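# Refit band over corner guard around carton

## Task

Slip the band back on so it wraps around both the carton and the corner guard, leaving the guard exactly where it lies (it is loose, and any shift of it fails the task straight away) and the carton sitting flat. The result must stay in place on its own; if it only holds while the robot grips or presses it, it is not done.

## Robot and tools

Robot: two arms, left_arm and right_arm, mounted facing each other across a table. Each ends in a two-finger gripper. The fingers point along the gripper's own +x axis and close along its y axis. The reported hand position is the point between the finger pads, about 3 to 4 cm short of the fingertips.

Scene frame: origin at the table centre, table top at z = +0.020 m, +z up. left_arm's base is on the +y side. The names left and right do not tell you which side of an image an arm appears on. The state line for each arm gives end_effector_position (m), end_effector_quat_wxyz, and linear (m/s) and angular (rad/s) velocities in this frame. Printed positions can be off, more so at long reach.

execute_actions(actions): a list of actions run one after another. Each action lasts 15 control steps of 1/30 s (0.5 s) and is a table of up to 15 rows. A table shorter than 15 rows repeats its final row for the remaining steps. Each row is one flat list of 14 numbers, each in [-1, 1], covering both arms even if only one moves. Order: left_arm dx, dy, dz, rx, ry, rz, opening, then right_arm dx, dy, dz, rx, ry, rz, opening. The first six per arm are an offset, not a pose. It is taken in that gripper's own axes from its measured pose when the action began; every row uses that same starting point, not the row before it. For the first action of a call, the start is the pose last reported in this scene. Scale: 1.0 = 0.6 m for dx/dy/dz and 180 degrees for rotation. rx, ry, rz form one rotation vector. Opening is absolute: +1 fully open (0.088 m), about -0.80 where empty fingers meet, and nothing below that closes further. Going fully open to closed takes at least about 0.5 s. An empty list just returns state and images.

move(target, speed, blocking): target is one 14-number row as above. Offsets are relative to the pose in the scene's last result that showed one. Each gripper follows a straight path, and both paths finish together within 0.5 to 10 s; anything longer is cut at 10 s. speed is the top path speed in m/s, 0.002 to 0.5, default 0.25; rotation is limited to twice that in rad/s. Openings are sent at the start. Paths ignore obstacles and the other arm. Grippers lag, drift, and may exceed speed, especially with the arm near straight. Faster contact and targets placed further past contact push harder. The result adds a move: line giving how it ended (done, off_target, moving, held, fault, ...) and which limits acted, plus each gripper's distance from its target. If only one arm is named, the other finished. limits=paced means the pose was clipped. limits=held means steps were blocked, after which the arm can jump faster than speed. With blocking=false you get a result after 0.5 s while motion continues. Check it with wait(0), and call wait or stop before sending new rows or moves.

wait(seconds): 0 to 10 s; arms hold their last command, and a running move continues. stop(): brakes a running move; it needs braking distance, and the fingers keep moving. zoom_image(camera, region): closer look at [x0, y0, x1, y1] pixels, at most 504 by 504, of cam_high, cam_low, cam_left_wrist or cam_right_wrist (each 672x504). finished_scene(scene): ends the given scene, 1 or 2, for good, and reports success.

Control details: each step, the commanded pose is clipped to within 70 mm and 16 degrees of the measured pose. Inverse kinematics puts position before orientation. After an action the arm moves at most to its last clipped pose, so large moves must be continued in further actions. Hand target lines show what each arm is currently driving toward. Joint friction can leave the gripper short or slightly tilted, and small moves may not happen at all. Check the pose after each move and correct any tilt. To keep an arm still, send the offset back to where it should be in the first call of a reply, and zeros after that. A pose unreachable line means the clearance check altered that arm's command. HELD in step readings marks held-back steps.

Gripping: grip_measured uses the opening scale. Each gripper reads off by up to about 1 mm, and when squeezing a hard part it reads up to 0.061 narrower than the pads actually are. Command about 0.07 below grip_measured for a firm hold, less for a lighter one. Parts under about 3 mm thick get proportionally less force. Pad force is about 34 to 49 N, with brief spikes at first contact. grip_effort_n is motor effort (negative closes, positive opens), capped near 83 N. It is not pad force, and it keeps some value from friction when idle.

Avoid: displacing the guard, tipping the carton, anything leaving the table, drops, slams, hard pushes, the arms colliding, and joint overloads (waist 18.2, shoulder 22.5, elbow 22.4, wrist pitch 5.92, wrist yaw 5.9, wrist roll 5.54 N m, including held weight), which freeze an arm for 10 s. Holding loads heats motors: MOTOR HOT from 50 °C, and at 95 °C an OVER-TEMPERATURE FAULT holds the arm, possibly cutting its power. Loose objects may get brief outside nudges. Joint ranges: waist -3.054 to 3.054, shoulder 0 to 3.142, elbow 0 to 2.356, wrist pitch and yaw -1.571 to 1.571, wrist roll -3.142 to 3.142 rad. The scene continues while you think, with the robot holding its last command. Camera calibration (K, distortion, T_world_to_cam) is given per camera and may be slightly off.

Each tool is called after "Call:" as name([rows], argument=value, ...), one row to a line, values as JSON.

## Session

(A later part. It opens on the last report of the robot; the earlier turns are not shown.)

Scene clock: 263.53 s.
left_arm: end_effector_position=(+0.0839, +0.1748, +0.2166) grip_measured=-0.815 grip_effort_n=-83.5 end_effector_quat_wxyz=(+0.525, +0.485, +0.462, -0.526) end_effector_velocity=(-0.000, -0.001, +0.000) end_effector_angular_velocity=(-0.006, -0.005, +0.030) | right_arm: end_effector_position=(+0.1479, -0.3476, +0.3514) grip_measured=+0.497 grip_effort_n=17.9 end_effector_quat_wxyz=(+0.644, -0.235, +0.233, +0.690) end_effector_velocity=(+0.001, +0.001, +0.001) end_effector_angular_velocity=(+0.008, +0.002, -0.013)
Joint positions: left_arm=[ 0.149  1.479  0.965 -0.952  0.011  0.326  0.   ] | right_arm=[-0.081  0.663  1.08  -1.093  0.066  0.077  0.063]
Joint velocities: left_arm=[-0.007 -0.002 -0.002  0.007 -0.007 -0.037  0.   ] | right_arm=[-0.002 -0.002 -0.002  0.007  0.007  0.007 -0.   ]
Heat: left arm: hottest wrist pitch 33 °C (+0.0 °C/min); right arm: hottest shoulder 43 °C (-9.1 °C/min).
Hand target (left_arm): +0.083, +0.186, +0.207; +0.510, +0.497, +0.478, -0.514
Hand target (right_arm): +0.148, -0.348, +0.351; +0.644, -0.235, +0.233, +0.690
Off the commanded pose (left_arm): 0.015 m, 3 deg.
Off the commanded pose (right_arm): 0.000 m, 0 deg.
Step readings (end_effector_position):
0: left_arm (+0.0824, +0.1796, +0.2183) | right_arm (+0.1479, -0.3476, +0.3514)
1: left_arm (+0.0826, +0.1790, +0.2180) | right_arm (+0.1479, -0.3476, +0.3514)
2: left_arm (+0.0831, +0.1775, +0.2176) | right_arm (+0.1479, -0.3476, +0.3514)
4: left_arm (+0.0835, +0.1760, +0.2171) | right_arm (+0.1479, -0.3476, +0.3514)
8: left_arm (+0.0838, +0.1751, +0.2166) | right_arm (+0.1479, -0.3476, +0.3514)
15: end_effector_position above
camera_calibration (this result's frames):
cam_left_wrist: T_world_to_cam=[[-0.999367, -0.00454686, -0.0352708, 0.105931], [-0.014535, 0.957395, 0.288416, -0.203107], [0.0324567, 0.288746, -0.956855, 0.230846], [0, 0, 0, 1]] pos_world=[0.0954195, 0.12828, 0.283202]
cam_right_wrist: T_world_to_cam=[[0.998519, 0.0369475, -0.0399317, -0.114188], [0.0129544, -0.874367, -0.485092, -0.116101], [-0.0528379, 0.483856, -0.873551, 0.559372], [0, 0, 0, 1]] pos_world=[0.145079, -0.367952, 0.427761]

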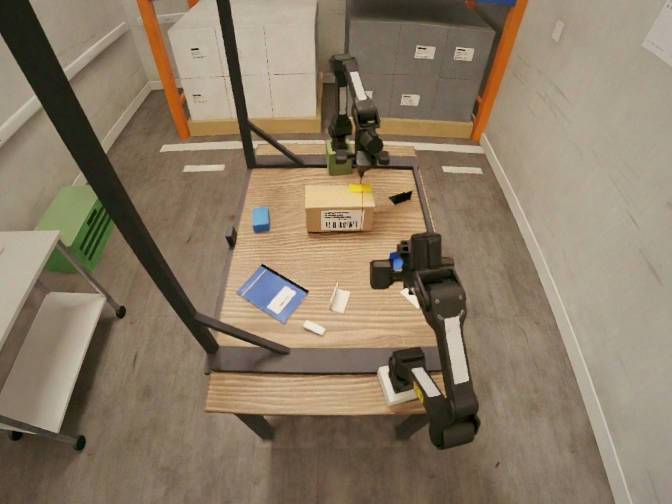

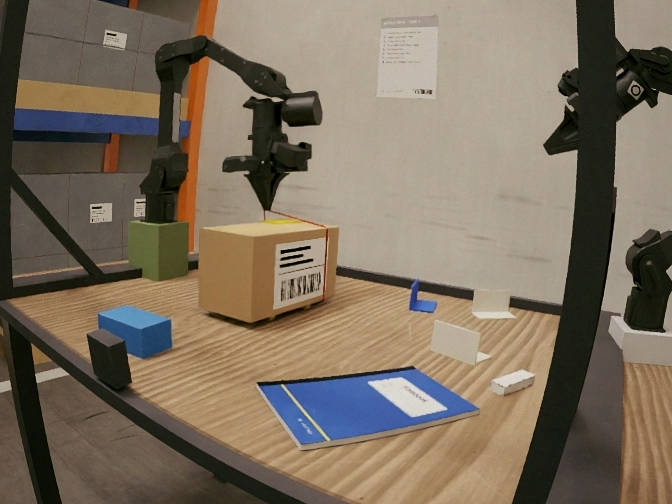

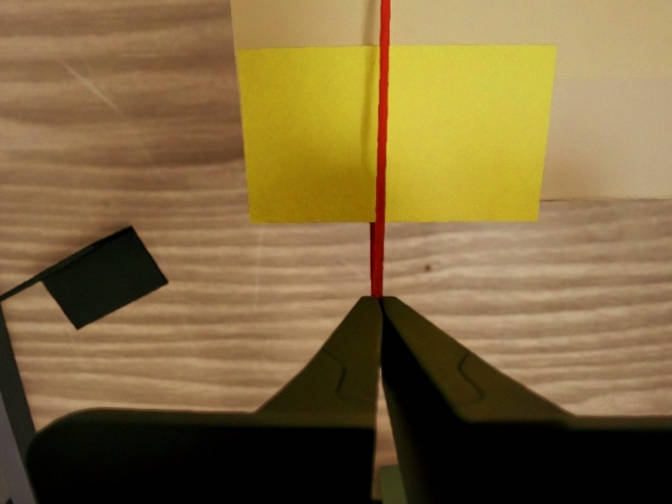

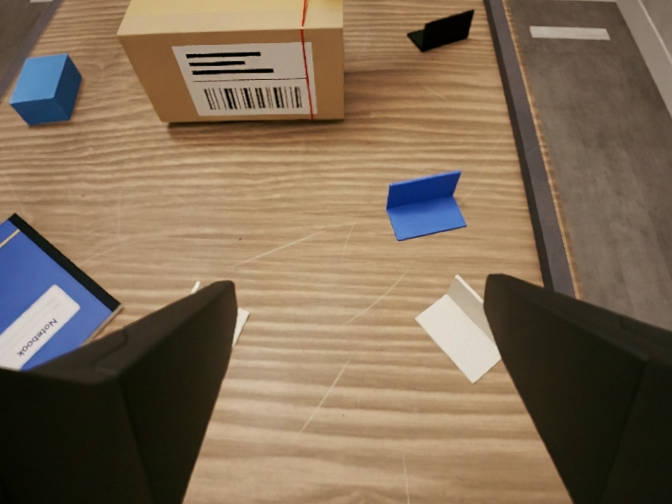

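Close to the corner now. Release slowly.

Call:
execute_actions([
  [[0,0,-0.015,0,0.01,0,-0.82,0,0,0,0,0,0,0.5],[0,0,-0.015,0,0.01,0,-0.82,0,0,0,0,0,0,0.5],[0,0,-0.015,0,0.01,0,-0.8,0,0,0,0,0,0,0.5],[0,0,-0.015,0,0.01,0,-0.8,0,0,0,0,0,0,0.5],[0,0,-0.015,0,0.01,0,-0.78,0,0,0,0,0,0,0.5],[0,0,-0.015,0,0.01,0,-0.78,0,0,0,0,0,0,0.5],[0,0,-0.015,0,0.01,0,-0.76,0,0,0,0,0,0,0.5],[0,0,-0.015,0,0.01,0,-0.76,0,0,0,0,0,0,0.5],[0,0,-0.015,0,0.01,0,-0.74,0,0,0,0,0,0,0.5],[0,0,-0.015,0,0.01,0,-0.72,0,0,0,0,0,0,0.5],[0,0,-0.015,0,0.01,0,-0.7,0,0,0,0,0,0,0.5],[0,0,-0.015,0,0.01,0,-0.65,0,0,0,0,0,0,0.5],[0,0,-0.015,0,0.01,0,-0.6,0,0,0,0,0,0,0.5],[0,0,-0.015,0,0.01,0,-0.5,0,0,0,0,0,0,0.5]],
])

Call:
move(target=[-0.12,0,-0.03,0,0,0,0,0,0,0,0,0,0,0.5], speed=0.15)

Call:
zoom_image(camera="cam_low", region=[170, 140, 350, 330])

Scene clock: 271.50 s.
left_arm: end_effector_position=(+0.0831, +0.1823, +0.2155) grip_measured=-0.605 grip_effort_n=17.0 end_effector_quat_wxyz=(+0.517, +0.491, +0.472, -0.518) end_effector_velocity=(-0.000, +0.002, -0.000) end_effector_angular_velocity=(+0.009, -0.005, -0.009) | right_arm: end_effector_position=(+0.1479, -0.3476, +0.3514) grip_measured=+0.497 grip_effort_n=17.9 end_effector_quat_wxyz=(+0.644, -0.235, +0.233, +0.690) end_effector_velocity=(+0.000, -0.001, -0.002) end_effector_angular_velocity=(-0.008, +0.009, -0.006)
Joint positions: left_arm=[ 0.151  1.477  0.962 -0.982  0.006  0.326  0.009] | right_arm=[-0.081  0.663  1.08  -1.093  0.066  0.077  0.063]
Joint velocities: left_arm=[-0.002 -0.002 -0.002 -0.007 -0.007  0.007  0.055] | right_arm=[-0.007 -0.002 -0.002 -0.007 -0.007  0.007 -0.   ]
Heat: left arm: hottest shoulder 32 °C (-2.0 °C/min); right arm: hottest shoulder 41 °C (-14.1 °C/min).
Hand target (left_arm): +0.084, +0.184, +0.216; +0.517, +0.493, +0.470, -0.518
Hand target (right_arm): +0.148, -0.348, +0.351; +0.644, -0.235, +0.233, +0.690
Off the commanded pose (left_arm): 0.002 m, 0 deg.
Off the commanded pose (right_arm): 0.000 m, 0 deg.
Step readings (end_effector_position):
0: left_arm (+0.0839, +0.1748, +0.2166) | right_arm (+0.1479, -0.3476, +0.3514)
1: left_arm (+0.0839, +0.1748, +0.2166) | right_arm (+0.1479, -0.3476, +0.3514)
2: left_arm (+0.0839, +0.1748, +0.2166) | right_arm (+0.1479, -0.3476, +0.3514)
4: left_arm (+0.0837, +0.1754, +0.2165) | right_arm (+0.1479, -0.3476, +0.3514)
8: left_arm (+0.0836, +0.1756, +0.2166) | right_arm (+0.1479, -0.3476, +0.3514)
15: end_effector_position above
camera_calibration (this result's frames):
cam_left_wrist: T_world_to_cam=[[-0.999491, -0.00626997, -0.0312883, 0.104574], [-0.0159373, 0.947544, 0.319228, -0.214695], [0.0276455, 0.319564, -0.947161, 0.220427], [0, 0, 0, 1]] pos_world=[0.095005, 0.133648, 0.280588]
cam_right_wrist: T_world_to_cam=[[0.998519, 0.0369475, -0.0399317, -0.114188], [0.0129544, -0.874367, -0.485092, -0.116101], [-0.0528379, 0.483856, -0.873551, 0.559372], [0, 0, 0, 1]] pos_world=[0.145079, -0.367952, 0.427761]

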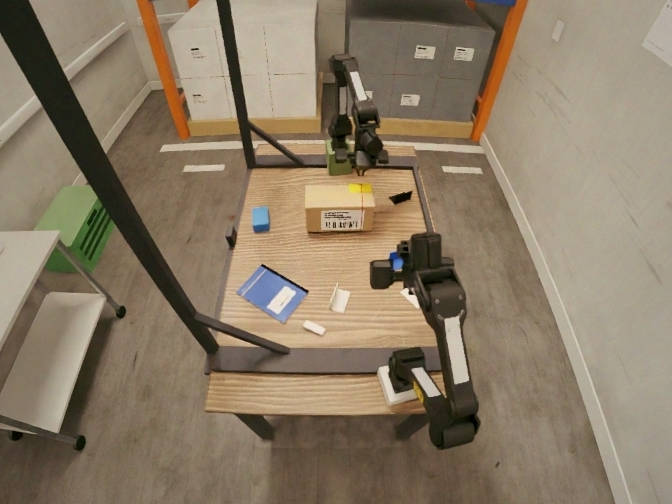

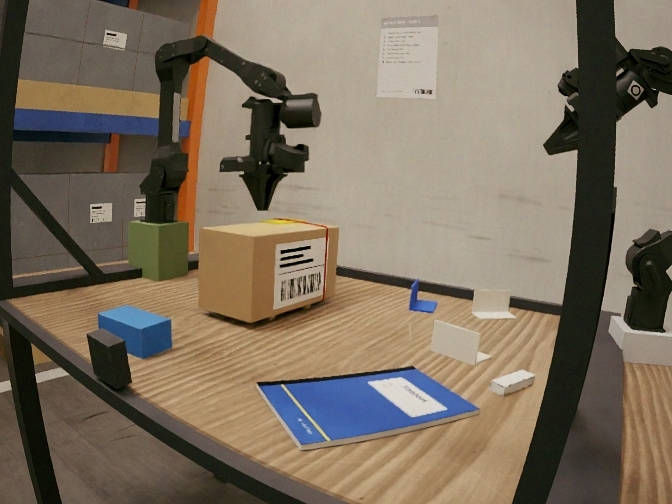

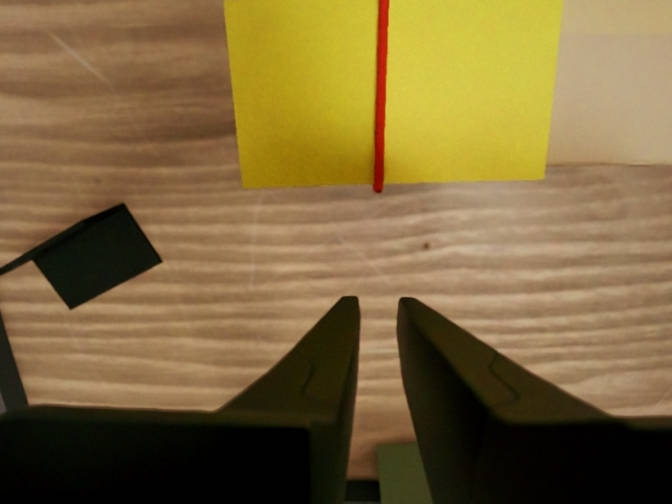

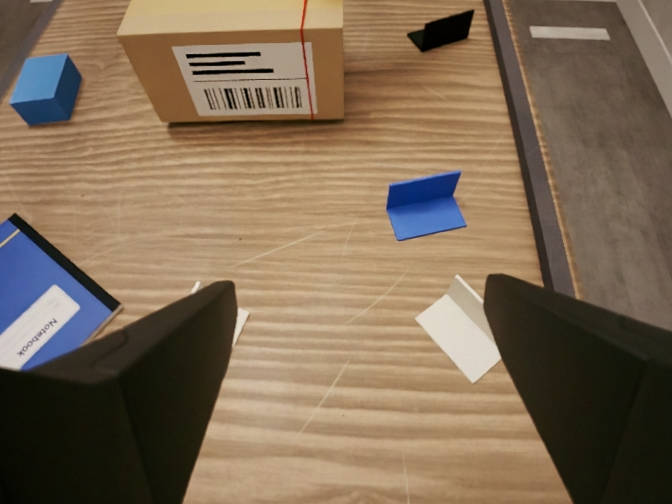

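Scene clock: 272.43 s.
left_arm: end_effector_position=(+0.0810, +0.2058, +0.2826) grip_measured=-0.003 grip_effort_n=17.0 end_effector_quat_wxyz=(+0.514, +0.493, +0.477, -0.515) end_effector_velocity=(-0.003, +0.003, +0.002) end_effector_angular_velocity=(+0.009, +0.010, -0.010) | right_arm: end_effector_position=(+0.1479, -0.3476, +0.3514) grip_measured=+0.497 grip_effort_n=17.9 end_effector_quat_wxyz=(+0.644, -0.235, +0.233, +0.690) end_effector_velocity=(-0.003, +0.000, +0.001) end_effector_angular_velocity=(+0.006, -0.002, +0.028)
Joint positions: left_arm=[ 0.173  1.363  1.136 -1.282  0.006  0.345  0.039] | right_arm=[-0.081  0.663  1.08  -1.093  0.066  0.077  0.063]
Joint velocities: left_arm=[-0.002 -0.002  0.007 -0.022  0.007  0.007 -0.   ] | right_arm=[-0.002 -0.002 -0.002  0.007 -0.022 -0.022  0.   ]
Heat: left arm: hottest shoulder 32 °C (-2.0 °C/min); right arm: hottest shoulder 41 °C (-15.2 °C/min).
Hand target (left_arm): +0.082, +0.205, +0.286; +0.517, +0.491, +0.472, -0.518
Hand target (right_arm): +0.148, -0.348, +0.351; +0.644, -0.235, +0.233, +0.690
Off the commanded pose (left_arm): 0.004 m, 1 deg.
Off the commanded pose (right_arm): 0.000 m, 0 deg.
move: done
camera_calibration (this result's frames):
cam_left_wrist: T_world_to_cam=[[-0.999541, -0.00938638, -0.0288098, 0.104702], [-0.0183877, 0.943622, 0.330515, -0.260642], [0.0240833, 0.330893, -0.943361, 0.273364], [0, 0, 0, 1]] pos_world=[0.0932783, 0.156476, 0.347044]
cam_right_wrist: T_world_to_cam=[[0.998519, 0.0369475, -0.0399317, -0.114188], [0.0129544, -0.874367, -0.485092, -0.116101], [-0.0528379, 0.483856, -0.873551, 0.559372], [0, 0, 0, 1]] pos_world=[0.145079, -0.367952, 0.427761]

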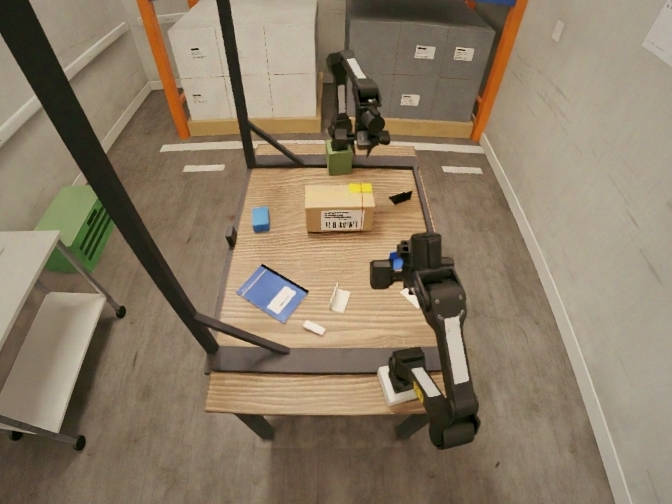

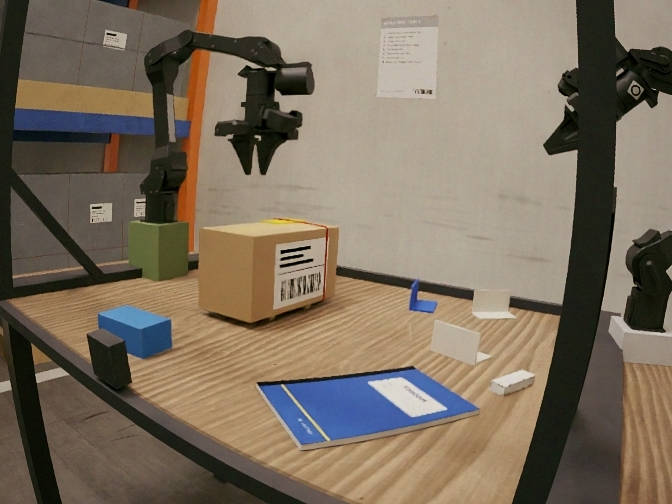

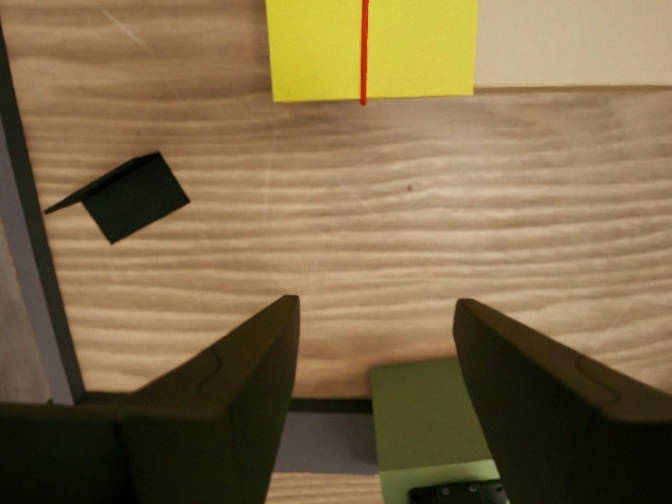

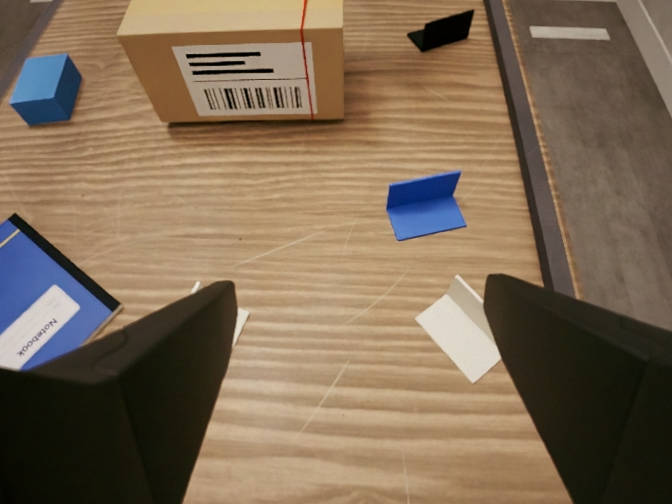

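Region (170, 140, 350, 330) of cam_low's 672x504 image, scaled by 2.653, with more detail than that image has; it fills the left 477 columns of this view, and the rest is white.

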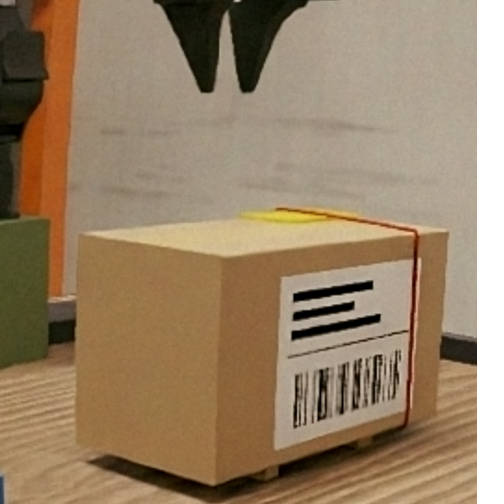

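The band now runs over the guard and sits square on the carton.

Call:
finished_scene(scene=2)

The scene is finished: the task was done.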